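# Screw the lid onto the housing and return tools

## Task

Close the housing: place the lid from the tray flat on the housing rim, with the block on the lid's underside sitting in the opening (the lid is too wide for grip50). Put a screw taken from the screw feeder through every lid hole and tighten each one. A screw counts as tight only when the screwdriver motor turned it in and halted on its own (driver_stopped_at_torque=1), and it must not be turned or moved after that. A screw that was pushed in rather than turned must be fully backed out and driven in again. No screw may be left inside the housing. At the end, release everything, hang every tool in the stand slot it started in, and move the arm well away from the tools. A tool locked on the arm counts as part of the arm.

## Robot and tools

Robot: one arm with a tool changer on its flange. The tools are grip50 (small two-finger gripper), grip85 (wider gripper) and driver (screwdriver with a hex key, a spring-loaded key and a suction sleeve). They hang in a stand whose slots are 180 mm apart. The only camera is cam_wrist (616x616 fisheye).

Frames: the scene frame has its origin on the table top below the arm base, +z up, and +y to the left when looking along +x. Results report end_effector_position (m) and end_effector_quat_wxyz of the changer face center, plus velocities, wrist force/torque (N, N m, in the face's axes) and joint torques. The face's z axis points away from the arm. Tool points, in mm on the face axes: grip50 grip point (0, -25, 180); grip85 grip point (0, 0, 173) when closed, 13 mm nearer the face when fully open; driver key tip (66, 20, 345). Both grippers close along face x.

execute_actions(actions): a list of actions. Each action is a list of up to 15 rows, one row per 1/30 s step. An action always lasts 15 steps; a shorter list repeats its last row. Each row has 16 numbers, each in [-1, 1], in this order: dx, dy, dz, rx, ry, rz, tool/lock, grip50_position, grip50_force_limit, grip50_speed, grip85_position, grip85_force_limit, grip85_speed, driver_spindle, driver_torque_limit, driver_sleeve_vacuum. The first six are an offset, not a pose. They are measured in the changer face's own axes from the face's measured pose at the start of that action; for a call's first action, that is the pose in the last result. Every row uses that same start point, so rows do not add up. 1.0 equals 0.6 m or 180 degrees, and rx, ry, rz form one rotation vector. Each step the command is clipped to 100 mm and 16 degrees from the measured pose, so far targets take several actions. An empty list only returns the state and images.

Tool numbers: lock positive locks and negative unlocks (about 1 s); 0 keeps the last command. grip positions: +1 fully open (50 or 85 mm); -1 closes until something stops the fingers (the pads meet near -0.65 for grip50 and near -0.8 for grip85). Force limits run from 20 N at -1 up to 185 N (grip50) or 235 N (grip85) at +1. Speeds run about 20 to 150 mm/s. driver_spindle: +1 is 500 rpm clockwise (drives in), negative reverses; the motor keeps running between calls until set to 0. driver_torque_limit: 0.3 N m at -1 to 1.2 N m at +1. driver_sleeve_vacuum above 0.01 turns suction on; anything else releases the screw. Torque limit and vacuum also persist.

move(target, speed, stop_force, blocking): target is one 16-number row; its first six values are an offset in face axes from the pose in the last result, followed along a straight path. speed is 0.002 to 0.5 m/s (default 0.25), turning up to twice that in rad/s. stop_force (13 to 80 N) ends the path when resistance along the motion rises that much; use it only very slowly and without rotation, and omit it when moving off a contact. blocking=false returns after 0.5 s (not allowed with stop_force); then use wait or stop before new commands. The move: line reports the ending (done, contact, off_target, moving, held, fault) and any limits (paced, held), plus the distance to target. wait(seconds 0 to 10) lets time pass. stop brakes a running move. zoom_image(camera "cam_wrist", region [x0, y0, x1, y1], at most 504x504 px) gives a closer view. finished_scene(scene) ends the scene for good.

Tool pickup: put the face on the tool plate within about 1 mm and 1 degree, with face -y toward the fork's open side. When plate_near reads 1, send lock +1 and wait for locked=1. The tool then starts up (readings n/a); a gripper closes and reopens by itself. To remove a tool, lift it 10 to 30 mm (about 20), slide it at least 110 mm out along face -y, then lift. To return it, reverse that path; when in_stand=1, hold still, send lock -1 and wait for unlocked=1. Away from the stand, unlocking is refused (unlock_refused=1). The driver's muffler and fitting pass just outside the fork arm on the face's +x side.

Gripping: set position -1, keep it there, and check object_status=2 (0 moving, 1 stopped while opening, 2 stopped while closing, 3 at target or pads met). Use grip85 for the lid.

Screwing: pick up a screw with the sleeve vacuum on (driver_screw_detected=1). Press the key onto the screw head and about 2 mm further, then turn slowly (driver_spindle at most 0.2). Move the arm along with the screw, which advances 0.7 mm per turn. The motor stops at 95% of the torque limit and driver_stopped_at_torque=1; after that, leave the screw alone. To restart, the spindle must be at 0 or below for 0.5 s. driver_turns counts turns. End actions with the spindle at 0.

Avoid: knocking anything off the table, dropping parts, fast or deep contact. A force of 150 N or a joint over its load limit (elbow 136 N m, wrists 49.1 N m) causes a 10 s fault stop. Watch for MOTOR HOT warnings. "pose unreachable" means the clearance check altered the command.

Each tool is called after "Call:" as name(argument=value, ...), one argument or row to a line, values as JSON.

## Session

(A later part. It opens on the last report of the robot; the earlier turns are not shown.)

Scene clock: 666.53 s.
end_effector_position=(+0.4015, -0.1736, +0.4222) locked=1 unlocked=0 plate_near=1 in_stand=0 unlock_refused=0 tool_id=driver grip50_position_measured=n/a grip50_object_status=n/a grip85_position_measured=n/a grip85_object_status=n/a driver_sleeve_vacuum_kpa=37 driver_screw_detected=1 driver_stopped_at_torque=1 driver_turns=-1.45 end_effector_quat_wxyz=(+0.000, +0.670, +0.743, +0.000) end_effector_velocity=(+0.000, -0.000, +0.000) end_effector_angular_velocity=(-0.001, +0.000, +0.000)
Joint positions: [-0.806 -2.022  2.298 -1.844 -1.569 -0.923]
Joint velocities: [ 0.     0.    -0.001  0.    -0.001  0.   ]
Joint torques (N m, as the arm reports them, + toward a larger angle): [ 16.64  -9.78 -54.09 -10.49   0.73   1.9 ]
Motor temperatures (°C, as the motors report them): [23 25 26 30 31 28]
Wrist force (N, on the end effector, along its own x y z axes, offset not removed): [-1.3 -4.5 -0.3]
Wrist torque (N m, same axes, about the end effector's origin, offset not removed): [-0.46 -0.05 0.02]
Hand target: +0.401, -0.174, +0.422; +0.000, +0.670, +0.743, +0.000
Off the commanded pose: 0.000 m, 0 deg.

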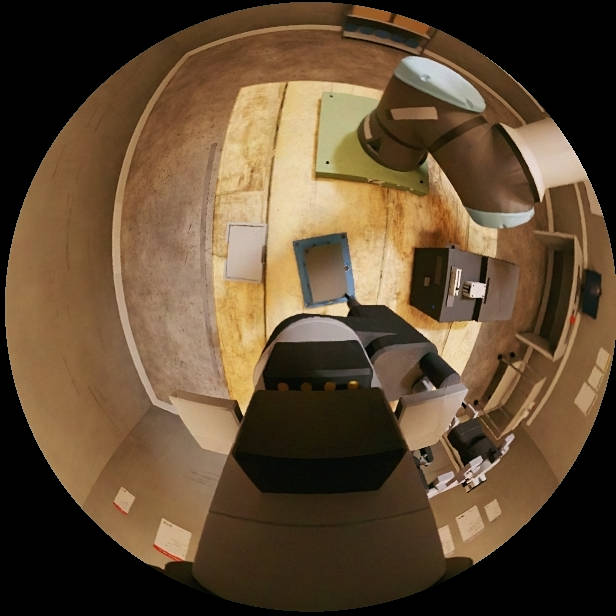

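In the hole, slightly off. Nudge.

Call:
execute_actions(
  actions=[
    [[-0.0006,0,0,0,0,0,0,0,0,0,0,0,0,0,0,1]],
    [[0,0,0,0,0,0,0,0,0,0,0,0,0,0,0,1]],
  ],
)

Scene clock: 670.40 s.
end_effector_position=(+0.4015, -0.1739, +0.4222) locked=1 unlocked=0 plate_near=1 in_stand=0 unlock_refused=0 tool_id=driver grip50_position_measured=n/a grip50_object_status=n/a grip85_position_measured=n/a grip85_object_status=n/a driver_sleeve_vacuum_kpa=37 driver_screw_detected=1 driver_stopped_at_torque=1 driver_turns=-1.45 end_effector_quat_wxyz=(+0.000, +0.670, +0.743, +0.000) end_effector_velocity=(-0.000, -0.000, -0.000) end_effector_angular_velocity=(-0.001, +0.000, -0.001)
Joint positions: [-0.806 -2.022  2.298 -1.844 -1.569 -0.924]
Joint velocities: [-0.     0.     0.    -0.    -0.001  0.001]
Joint torques (N m, as the arm reports them, + toward a larger angle): [-11.48  -7.21 -68.97 -11.02   0.02  -1.63]
Motor temperatures (°C, as the motors report them): [23 25 27 30 31 28]
Wrist force (N, on the end effector, along its own x y z axes, offset not removed): [-1.0 -3.5 -0.9]
Wrist torque (N m, same axes, about the end effector's origin, offset not removed): [-0.36 0.03 0.22]
Hand target: +0.402, -0.174, +0.422; +0.000, +0.670, +0.743, +0.000
Off the commanded pose: 0.000 m, 0 deg.

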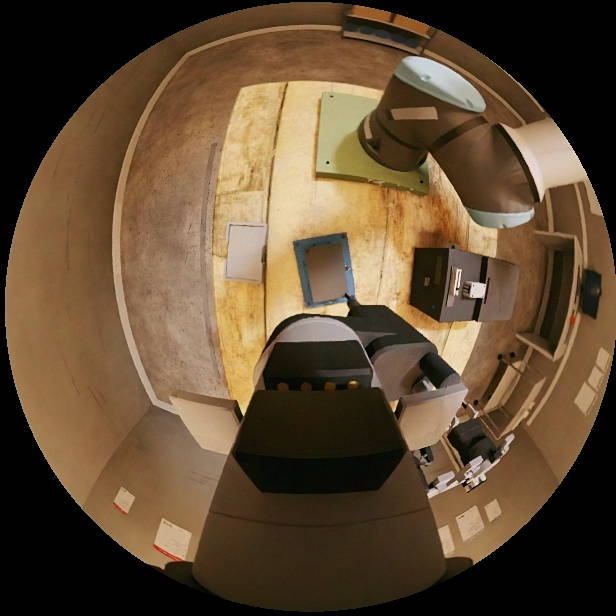

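Call:
execute_actions(
  actions=[
    [[0.0003,-0.0006,0,0,0,0,0,0,0,0,0,0,0,0,0,1]],
    [[0,0,0,0,0,0,0,0,0,0,0,0,0,0,0,1]],
  ],
)

Scene clock: 675.13 s.
end_effector_position=(+0.4012, -0.1738, +0.4222) locked=1 unlocked=0 plate_near=1 in_stand=0 unlock_refused=0 tool_id=driver grip50_position_measured=n/a grip50_object_status=n/a grip85_position_measured=n/a grip85_object_status=n/a driver_sleeve_vacuum_kpa=39 driver_screw_detected=1 driver_stopped_at_torque=1 driver_turns=-1.45 end_effector_quat_wxyz=(+0.000, +0.670, +0.743, +0.000) end_effector_velocity=(+0.000, +0.000, +0.000) end_effector_angular_velocity=(+0.000, -0.001, +0.000)
Joint positions: [-0.807 -2.023  2.298 -1.844 -1.569 -0.924]
Joint velocities: [ 0.    -0.    -0.    -0.     0.001 -0.   ]
Joint torques (N m, as the arm reports them, + toward a larger angle): [-13.08 -29.35 -54.09  -4.72   0.05  -1.91]
Motor temperatures (°C, as the motors report them): [23 25 27 30 31 28]
Wrist force (N, on the end effector, along its own x y z axes, offset not removed): [0.6 -4.5 -1.7]
Wrist torque (N m, same axes, about the end effector's origin, offset not removed): [-0.42 -0.14 0.11]
Hand target: +0.401, -0.174, +0.422; +0.000, +0.670, +0.743, +0.000
Off the commanded pose: 0.000 m, 0 deg.

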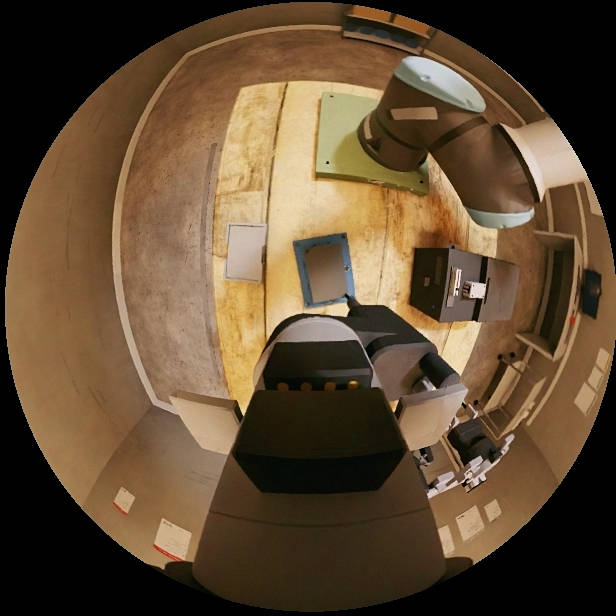

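Call:
move(
  target=[0,-0.0003,0.018,0,0,0,0,0,0,0,0,0,0,0.2,0,1],
  speed=0.002,
)

Call:
wait(
  seconds=1,
)

Scene clock: 684.80 s.
end_effector_position=(+0.4010, -0.1738, +0.4114) locked=1 unlocked=0 plate_near=1 in_stand=0 unlock_refused=0 tool_id=driver grip50_position_measured=n/a grip50_object_status=n/a grip85_position_measured=n/a grip85_object_status=n/a driver_sleeve_vacuum_kpa=40 driver_screw_detected=1 driver_stopped_at_torque=0 driver_turns=7.87 end_effector_quat_wxyz=(+0.000, +0.670, +0.743, +0.000) end_effector_velocity=(-0.000, -0.000, -0.000) end_effector_angular_velocity=(-0.000, +0.000, -0.000)
Joint positions: [-0.807 -2.017  2.315 -1.866 -1.569 -0.925]
Joint velocities: [-0.001  0.     0.    -0.001 -0.001 -0.001]
Joint torques (N m, as the arm reports them, + toward a larger angle): [-16.03  -5.03 -48.93  -9.96   0.62  -0.78]
Motor temperatures (°C, as the motors report them): [23 25 27 30 31 28]
Wrist force (N, on the end effector, along its own x y z axes, offset not removed): [-1.2 -1.0 -6.9]
Wrist torque (N m, same axes, about the end effector's origin, offset not removed): [-0.49 0.23 -0.47]
Hand target: +0.401, -0.174, +0.411; +0.000, +0.670, +0.743, +0.000
Off the commanded pose: 0.000 m, 0 deg.
move: done

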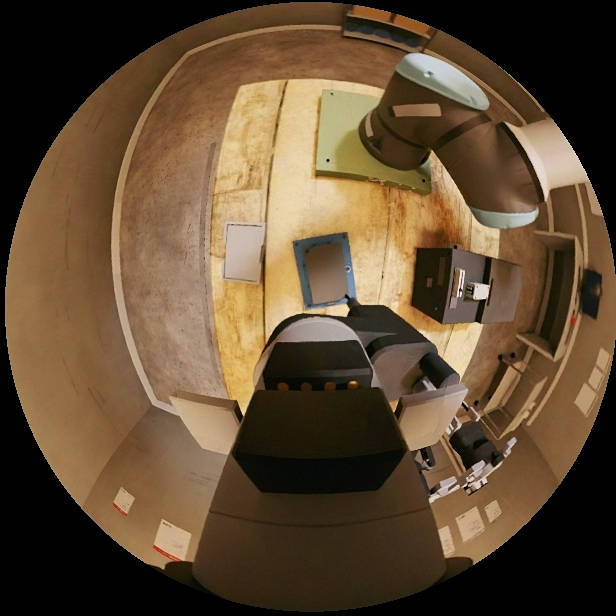

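Scene clock: 685.80 s.
end_effector_position=(+0.4010, -0.1738, +0.4114) locked=1 unlocked=0 plate_near=1 in_stand=0 unlock_refused=0 tool_id=driver grip50_position_measured=n/a grip50_object_status=n/a grip85_position_measured=n/a grip85_object_status=n/a driver_sleeve_vacuum_kpa=40 driver_screw_detected=1 driver_stopped_at_torque=1 driver_turns=7.88 end_effector_quat_wxyz=(+0.000, +0.670, +0.743, +0.000) end_effector_velocity=(-0.000, -0.000, +0.000) end_effector_angular_velocity=(-0.001, +0.000, -0.000)
Joint positions: [-0.807 -2.017  2.315 -1.867 -1.569 -0.925]
Joint velocities: [-0. -0. -0. -0. -0. -0.]
Joint torques (N m, as the arm reports them, + toward a larger angle): [-16.89  -5.04 -49.48 -10.24   0.31   2.07]
Motor temperatures (°C, as the motors report them): [23 25 27 30 31 28]
Wrist force (N, on the end effector, along its own x y z axes, offset not removed): [-1.1 -1.8 -6.0]
Wrist torque (N m, same axes, about the end effector's origin, offset not removed): [-0.71 0.25 0.23]
Hand target: +0.401, -0.174, +0.411; +0.000, +0.670, +0.743, +0.000
Off the commanded pose: 0.000 m, 0 deg.
wait: 1.00 s; at rest by 0.17 s

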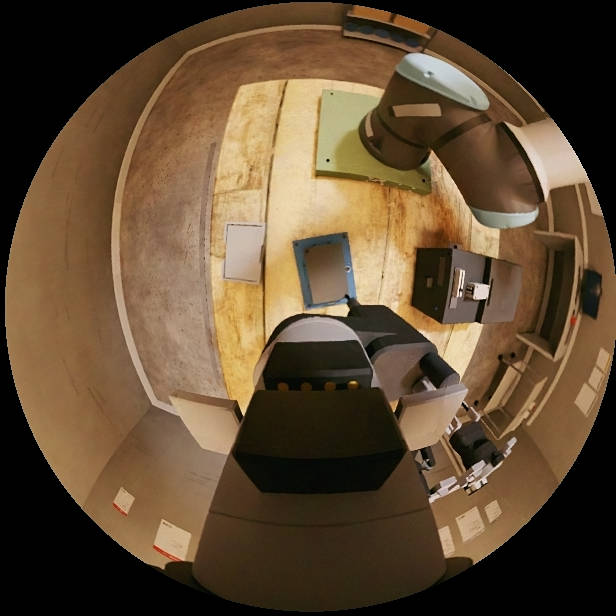

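Call:
execute_actions(
  actions=[
    [[0,0,0,0,0,0,0,0,0,0,0,0,0,0,0,0]],
  ],
)

Call:
move(
  target=[0,0,-0.031,0,0,0,0,0,0,0,0,0,0,0,0,0],
  speed=0.02,
)

Call:
move(
  target=[-0.0635,0.2408,0,0,0,0,0,0,0,0,0,0,0,0,0,0],
  speed=0.1,
)

Call:
move(
  target=[0,0.22,0,0,0,0,0,0,0,0,0,0,0,0,0,0],
  speed=0.04,
  stop_force=20,
)

Scene clock: 694.93 s.
end_effector_position=(+0.4010, -0.1738, +0.4114) locked=1 unlocked=0 plate_near=1 in_stand=0 unlock_refused=0 tool_id=driver grip50_position_measured=n/a grip50_object_status=n/a grip85_position_measured=n/a grip85_object_status=n/a driver_sleeve_vacuum_kpa=0 driver_screw_detected=0 driver_stopped_at_torque=1 driver_turns=7.88 end_effector_quat_wxyz=(+0.000, +0.670, +0.743, +0.000) end_effector_velocity=(+0.000, -0.000, +0.001) end_effector_angular_velocity=(+0.000, -0.000, -0.000)
Joint positions: [-0.807 -2.017  2.315 -1.867 -1.569 -0.925]
Joint velocities: [-0.    -0.    -0.001  0.001  0.     0.   ]
Joint torques (N m, as the arm reports them, + toward a larger angle): [-16.    -6.45 -48.29 -10.    -0.04   0.45]
Motor temperatures (°C, as the motors report them): [23 25 27 30 31 28]
Wrist force (N, on the end effector, along its own x y z axes, offset not removed): [1.8 -1.9 -5.8]
Wrist torque (N m, same axes, about the end effector's origin, offset not removed): [-0.70 -0.26 0.22]
Hand target: +0.401, -0.174, +0.411; +0.000, +0.670, +0.743, +0.000
Off the commanded pose: 0.000 m, 0 deg.

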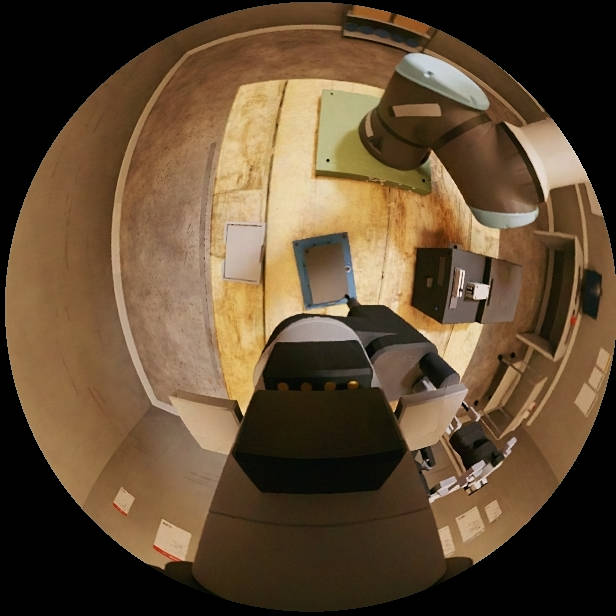

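Scene clock: 696.17 s.
end_effector_position=(+0.4010, -0.1738, +0.4298) locked=1 unlocked=0 plate_near=1 in_stand=0 unlock_refused=0 tool_id=driver grip50_position_measured=n/a grip50_object_status=n/a grip85_position_measured=n/a grip85_object_status=n/a driver_sleeve_vacuum_kpa=0 driver_screw_detected=0 driver_stopped_at_torque=1 driver_turns=7.88 end_effector_quat_wxyz=(+0.000, +0.670, +0.743, +0.000) end_effector_velocity=(+0.000, -0.000, +0.002) end_effector_angular_velocity=(-0.001, -0.001, -0.001)
Joint positions: [-0.807 -2.028  2.287 -1.828 -1.569 -0.925]
Joint velocities: [-0.    -0.001 -0.004  0.004 -0.     0.   ]
Joint torques (N m, as the arm reports them, + toward a larger angle): [-14.53 -31.22 -70.76  -5.18  -0.18  -1.67]
Motor temperatures (°C, as the motors report them): [23 25 27 30 31 28]
Wrist force (N, on the end effector, along its own x y z axes, offset not removed): [-4.3 -4.0 2.8]
Wrist torque (N m, same axes, about the end effector's origin, offset not removed): [-0.46 0.24 0.04]
Hand target: +0.401, -0.174, +0.430; +0.000, +0.670, +0.743, +0.000
Off the commanded pose: 0.000 m, 0 deg.
move: done

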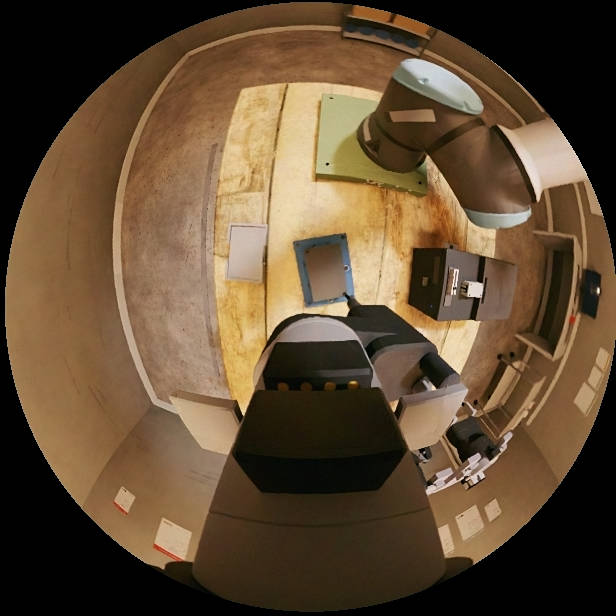

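Scene clock: 698.13 s.
end_effector_position=(+0.5485, -0.1965, +0.4298) locked=1 unlocked=0 plate_near=1 in_stand=0 unlock_refused=0 tool_id=driver grip50_position_measured=n/a grip50_object_status=n/a grip85_position_measured=n/a grip85_object_status=n/a driver_sleeve_vacuum_kpa=0 driver_screw_detected=0 driver_stopped_at_torque=1 driver_turns=7.88 end_effector_quat_wxyz=(+0.000, +0.670, +0.743, +0.000) end_effector_velocity=(+0.002, -0.000, -0.000) end_effector_angular_velocity=(+0.000, +0.001, +0.000)
Joint positions: [-0.635 -1.731  2.091 -1.929 -1.569 -0.753]
Joint velocities: [ 0.002  0.004 -0.002 -0.    -0.     0.002]
Joint torques (N m, as the arm reports them, + toward a larger angle): [ 17.77 -41.37 -67.82 -11.17  -1.78   1.87]
Motor temperatures (°C, as the motors report them): [23 25 27 30 31 28]
Wrist force (N, on the end effector, along its own x y z axes, offset not removed): [3.5 -1.5 6.3]
Wrist torque (N m, same axes, about the end effector's origin, offset not removed): [-0.15 -0.41 0.18]
Hand target: +0.549, -0.197, +0.430; +0.000, +0.670, +0.743, -0.000
Off the commanded pose: 0.000 m, 0 deg.
move: done

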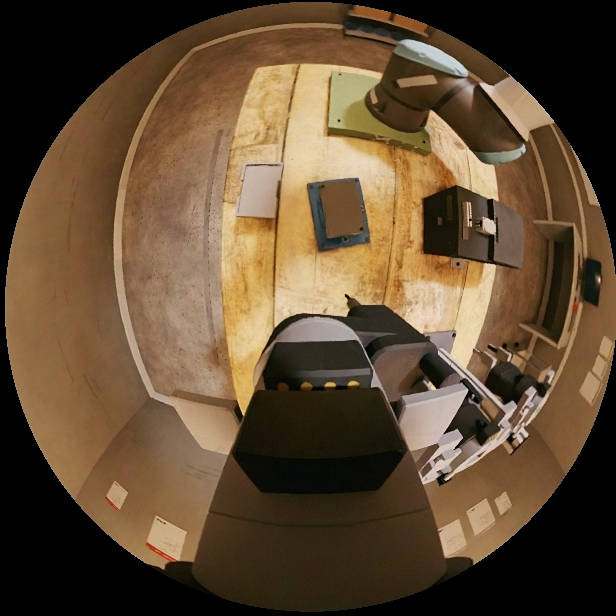

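Scene clock: 701.80 s.
end_effector_position=(+0.6797, -0.1826, +0.4299) locked=1 unlocked=0 plate_near=1 in_stand=0 unlock_refused=0 tool_id=driver grip50_position_measured=n/a grip50_object_status=n/a grip85_position_measured=n/a grip85_object_status=n/a driver_sleeve_vacuum_kpa=0 driver_screw_detected=0 driver_stopped_at_torque=1 driver_turns=7.88 end_effector_quat_wxyz=(+0.000, +0.670, +0.743, -0.000) end_effector_velocity=(+0.001, -0.000, -0.000) end_effector_angular_velocity=(-0.001, +0.001, -0.000)
Joint positions: [-0.5   -1.52   1.894 -1.943 -1.568 -0.618]
Joint velocities: [ 0.001  0.003 -0.002  0.    -0.001  0.002]
Joint torques (N m, as the arm reports them, + toward a larger angle): [ 17.97 -61.2  -69.16  -4.91   1.86   1.64]
Motor temperatures (°C, as the motors report them): [23 25 27 30 31 28]
Wrist force (N, on the end effector, along its own x y z axes, offset not removed): [-1.0 -4.5 -1.9]
Wrist torque (N m, same axes, about the end effector's origin, offset not removed): [-0.46 -0.02 0.14]
Hand target: +0.680, -0.183, +0.430; +0.000, +0.670, +0.743, -0.000
Off the commanded pose: 0.000 m, 0 deg.
move: done

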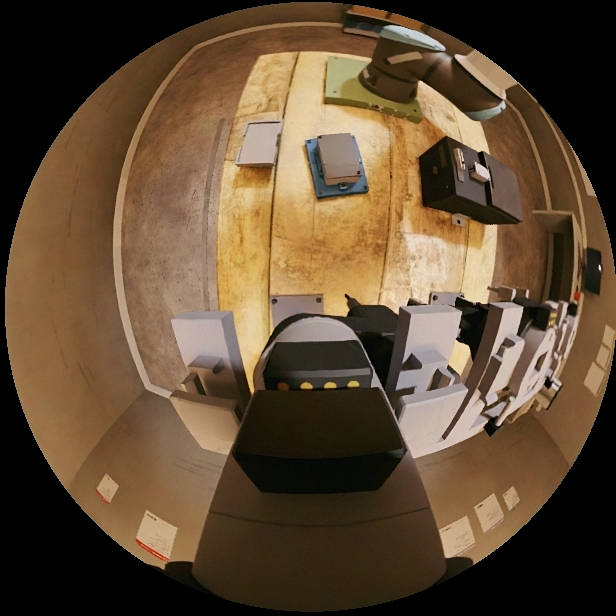

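Call:
move(
  target=[-0.0005,0.0003,0.032,0,0,0,0,0,0,0,0,0,0,0,0,0],
  speed=0.01,
  stop_force=20,
)

Call:
execute_actions(
  actions=[
    [[0,0,0,0,0,0,-1,0,0,0,0,0,0,0,0,0]],
    [[0,0,0,0,0,0,-1,0,0,0,0,0,0,0,0,0]],
    [[0,0,0,0,0,0,-1,0,0,0,0,0,0,0,0,0]],
  ],
)

Scene clock: 708.93 s.
end_effector_position=(+0.6799, -0.1829, +0.4108) locked=1 unlocked=0 plate_near=1 in_stand=1 unlock_refused=0 tool_id=driver grip50_position_measured=n/a grip50_object_status=n/a grip85_position_measured=n/a grip85_object_status=n/a driver_sleeve_vacuum_kpa=0 driver_screw_detected=0 driver_stopped_at_torque=1 driver_turns=7.88 end_effector_quat_wxyz=(+0.000, +0.670, +0.743, -0.000) end_effector_velocity=(-0.000, +0.000, -0.002) end_effector_angular_velocity=(-0.000, +0.001, -0.000)
Joint positions: [-0.5   -1.507  1.917 -1.978 -1.568 -0.618]
Joint velocities: [ 0.     0.001  0.002 -0.003 -0.001  0.   ]
Joint torques (N m, as the arm reports them, + toward a larger angle): [-12.98 -62.73 -49.97 -10.92   0.97  -1.52]
Motor temperatures (°C, as the motors report them): [23 25 27 30 31 28]
Wrist force (N, on the end effector, along its own x y z axes, offset not removed): [-1.6 -2.4 -0.8]
Wrist torque (N m, same axes, about the end effector's origin, offset not removed): [-0.33 0.12 0.11]
Hand target: +0.680, -0.183, +0.411; +0.000, +0.670, +0.743, -0.000
Off the commanded pose: 0.000 m, 0 deg.
move: done

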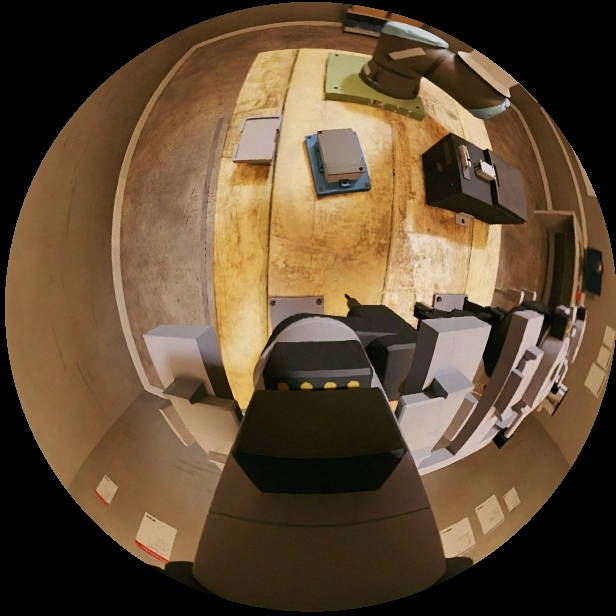

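Scene clock: 710.43 s.
end_effector_position=(+0.6799, -0.1829, +0.4108) locked=0 unlocked=1 plate_near=1 in_stand=1 unlock_refused=0 tool_id=none grip50_position_measured=n/a grip50_object_status=n/a grip85_position_measured=n/a grip85_object_status=n/a driver_sleeve_vacuum_kpa=n/a driver_screw_detected=n/a driver_stopped_at_torque=n/a driver_turns=n/a end_effector_quat_wxyz=(+0.000, +0.670, +0.743, -0.000) end_effector_velocity=(-0.000, -0.000, +0.000) end_effector_angular_velocity=(-0.000, -0.000, -0.001)
Joint positions: [-0.5   -1.507  1.917 -1.978 -1.568 -0.618]
Joint velocities: [-0.    -0.    -0.    -0.    -0.     0.001]
Joint torques (N m, as the arm reports them, + toward a larger angle): [-15.28 -67.77 -52.54  -7.58   0.43  -1.31]
Motor temperatures (°C, as the motors report them): [23 25 27 30 31 28]
Wrist force (N, on the end effector, along its own x y z axes, offset not removed): [1.5 -0.2 1.5]
Wrist torque (N m, same axes, about the end effector's origin, offset not removed): [-0.02 -0.20 0.11]
Hand target: +0.680, -0.183, +0.411; +0.000, +0.670, +0.743, -0.000
Off the commanded pose: 0.000 m, 0 deg.

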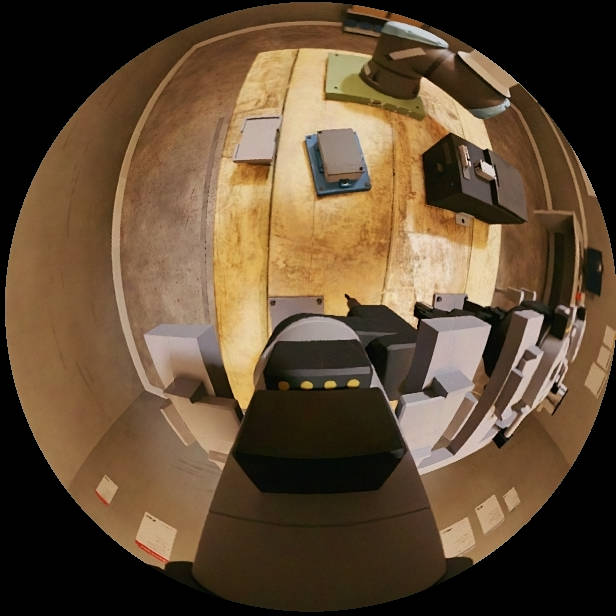

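Call:
move(
  target=[0,0,-0.1,0,0,0,0,0,0,0,0,0,0,0,0,0],
  speed=0.05,
)

Call:
move(
  target=[0,-0.3,-0.25,0,0,0,0,0,0,0,0,0,0,0,0,0],
)

Call:
finished_scene(
  scene=2,
)

Scene clock: 719.23 s.
end_effector_position=(+0.6799, -0.1829, +0.4706) locked=0 unlocked=1 plate_near=0 in_stand=0 unlock_refused=0 tool_id=none grip50_position_measured=n/a grip50_object_status=n/a grip85_position_measured=n/a grip85_object_status=n/a driver_sleeve_vacuum_kpa=n/a driver_screw_detected=n/a driver_stopped_at_torque=n/a driver_turns=n/a end_effector_quat_wxyz=(+0.000, +0.670, +0.743, -0.000) end_effector_velocity=(+0.000, +0.000, +0.002) end_effector_angular_velocity=(+0.000, +0.000, -0.001)
Joint positions: [-0.501 -1.543  1.842 -1.869 -1.568 -0.618]
Joint velocities: [ 0.    -0.001 -0.002  0.003 -0.     0.001]
Joint torques (N m, as the arm reports them, + toward a larger angle): [-15.45 -70.16 -55.17  -1.45   0.74  -1.43]
Motor temperatures (°C, as the motors report them): [23 25 27 30 31 28]
Wrist force (N, on the end effector, along its own x y z axes, offset not removed): [-1.1 -1.7 -2.6]
Wrist torque (N m, same axes, about the end effector's origin, offset not removed): [-0.38 0.00 0.17]
Hand target: +0.680, -0.183, +0.471; +0.000, +0.670, +0.743, -0.000
Off the commanded pose: 0.000 m, 0 deg.
move: done

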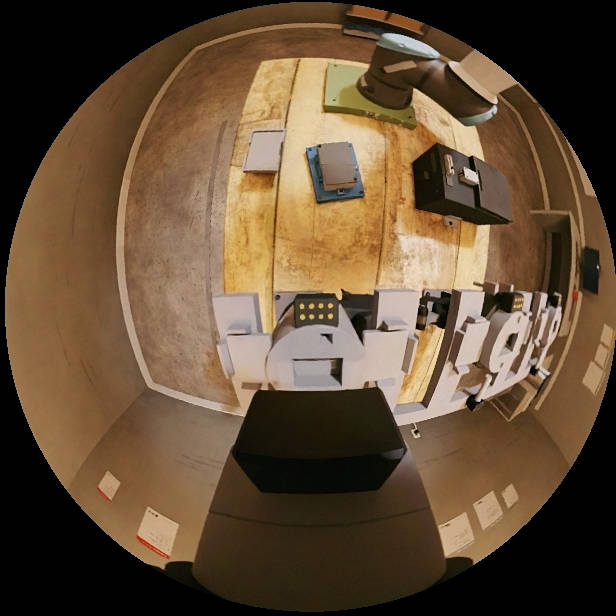

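Scene clock: 720.77 s.
end_effector_position=(+0.5009, -0.2017, +0.6204) locked=0 unlocked=1 plate_near=0 in_stand=0 unlock_refused=0 tool_id=none grip50_position_measured=n/a grip50_object_status=n/a grip85_position_measured=n/a grip85_object_status=n/a driver_sleeve_vacuum_kpa=n/a driver_screw_detected=n/a driver_stopped_at_torque=n/a driver_turns=n/a end_effector_quat_wxyz=(+0.000, +0.670, +0.743, +0.000) end_effector_velocity=(-0.002, -0.000, +0.001) end_effector_angular_velocity=(+0.001, +0.001, +0.001)
Joint positions: [-0.7   -1.867  1.853 -1.555 -1.569 -0.818]
Joint velocities: [-0.003 -0.002 -0.     0.003  0.    -0.004]
Joint torques (N m, as the arm reports them, + toward a larger angle): [-16.79 -40.08 -56.64  -1.89   1.87  -1.76]
Motor temperatures (°C, as the motors report them): [23 25 27 30 31 28]
Wrist force (N, on the end effector, along its own x y z axes, offset not removed): [-0.4 -2.2 -1.3]
Wrist torque (N m, same axes, about the end effector's origin, offset not removed): [-0.37 -0.07 0.18]
Hand target: +0.501, -0.202, +0.621; +0.000, +0.670, +0.743, +0.000
Off the commanded pose: 0.000 m, 0 deg.
move: done

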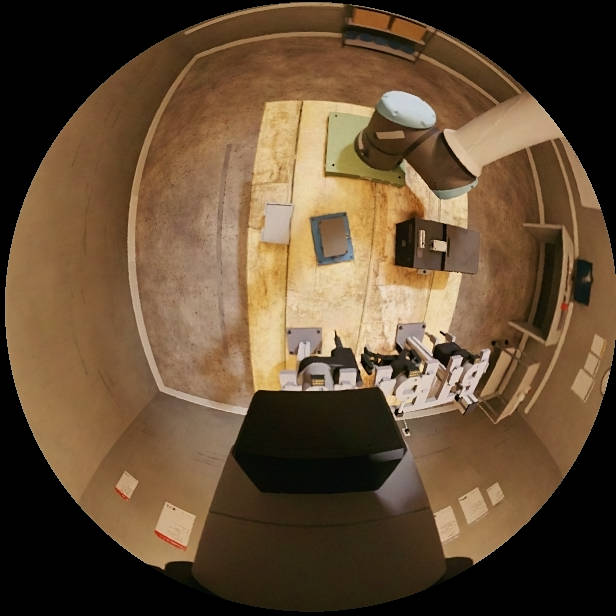

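The scene is finished: the task was done.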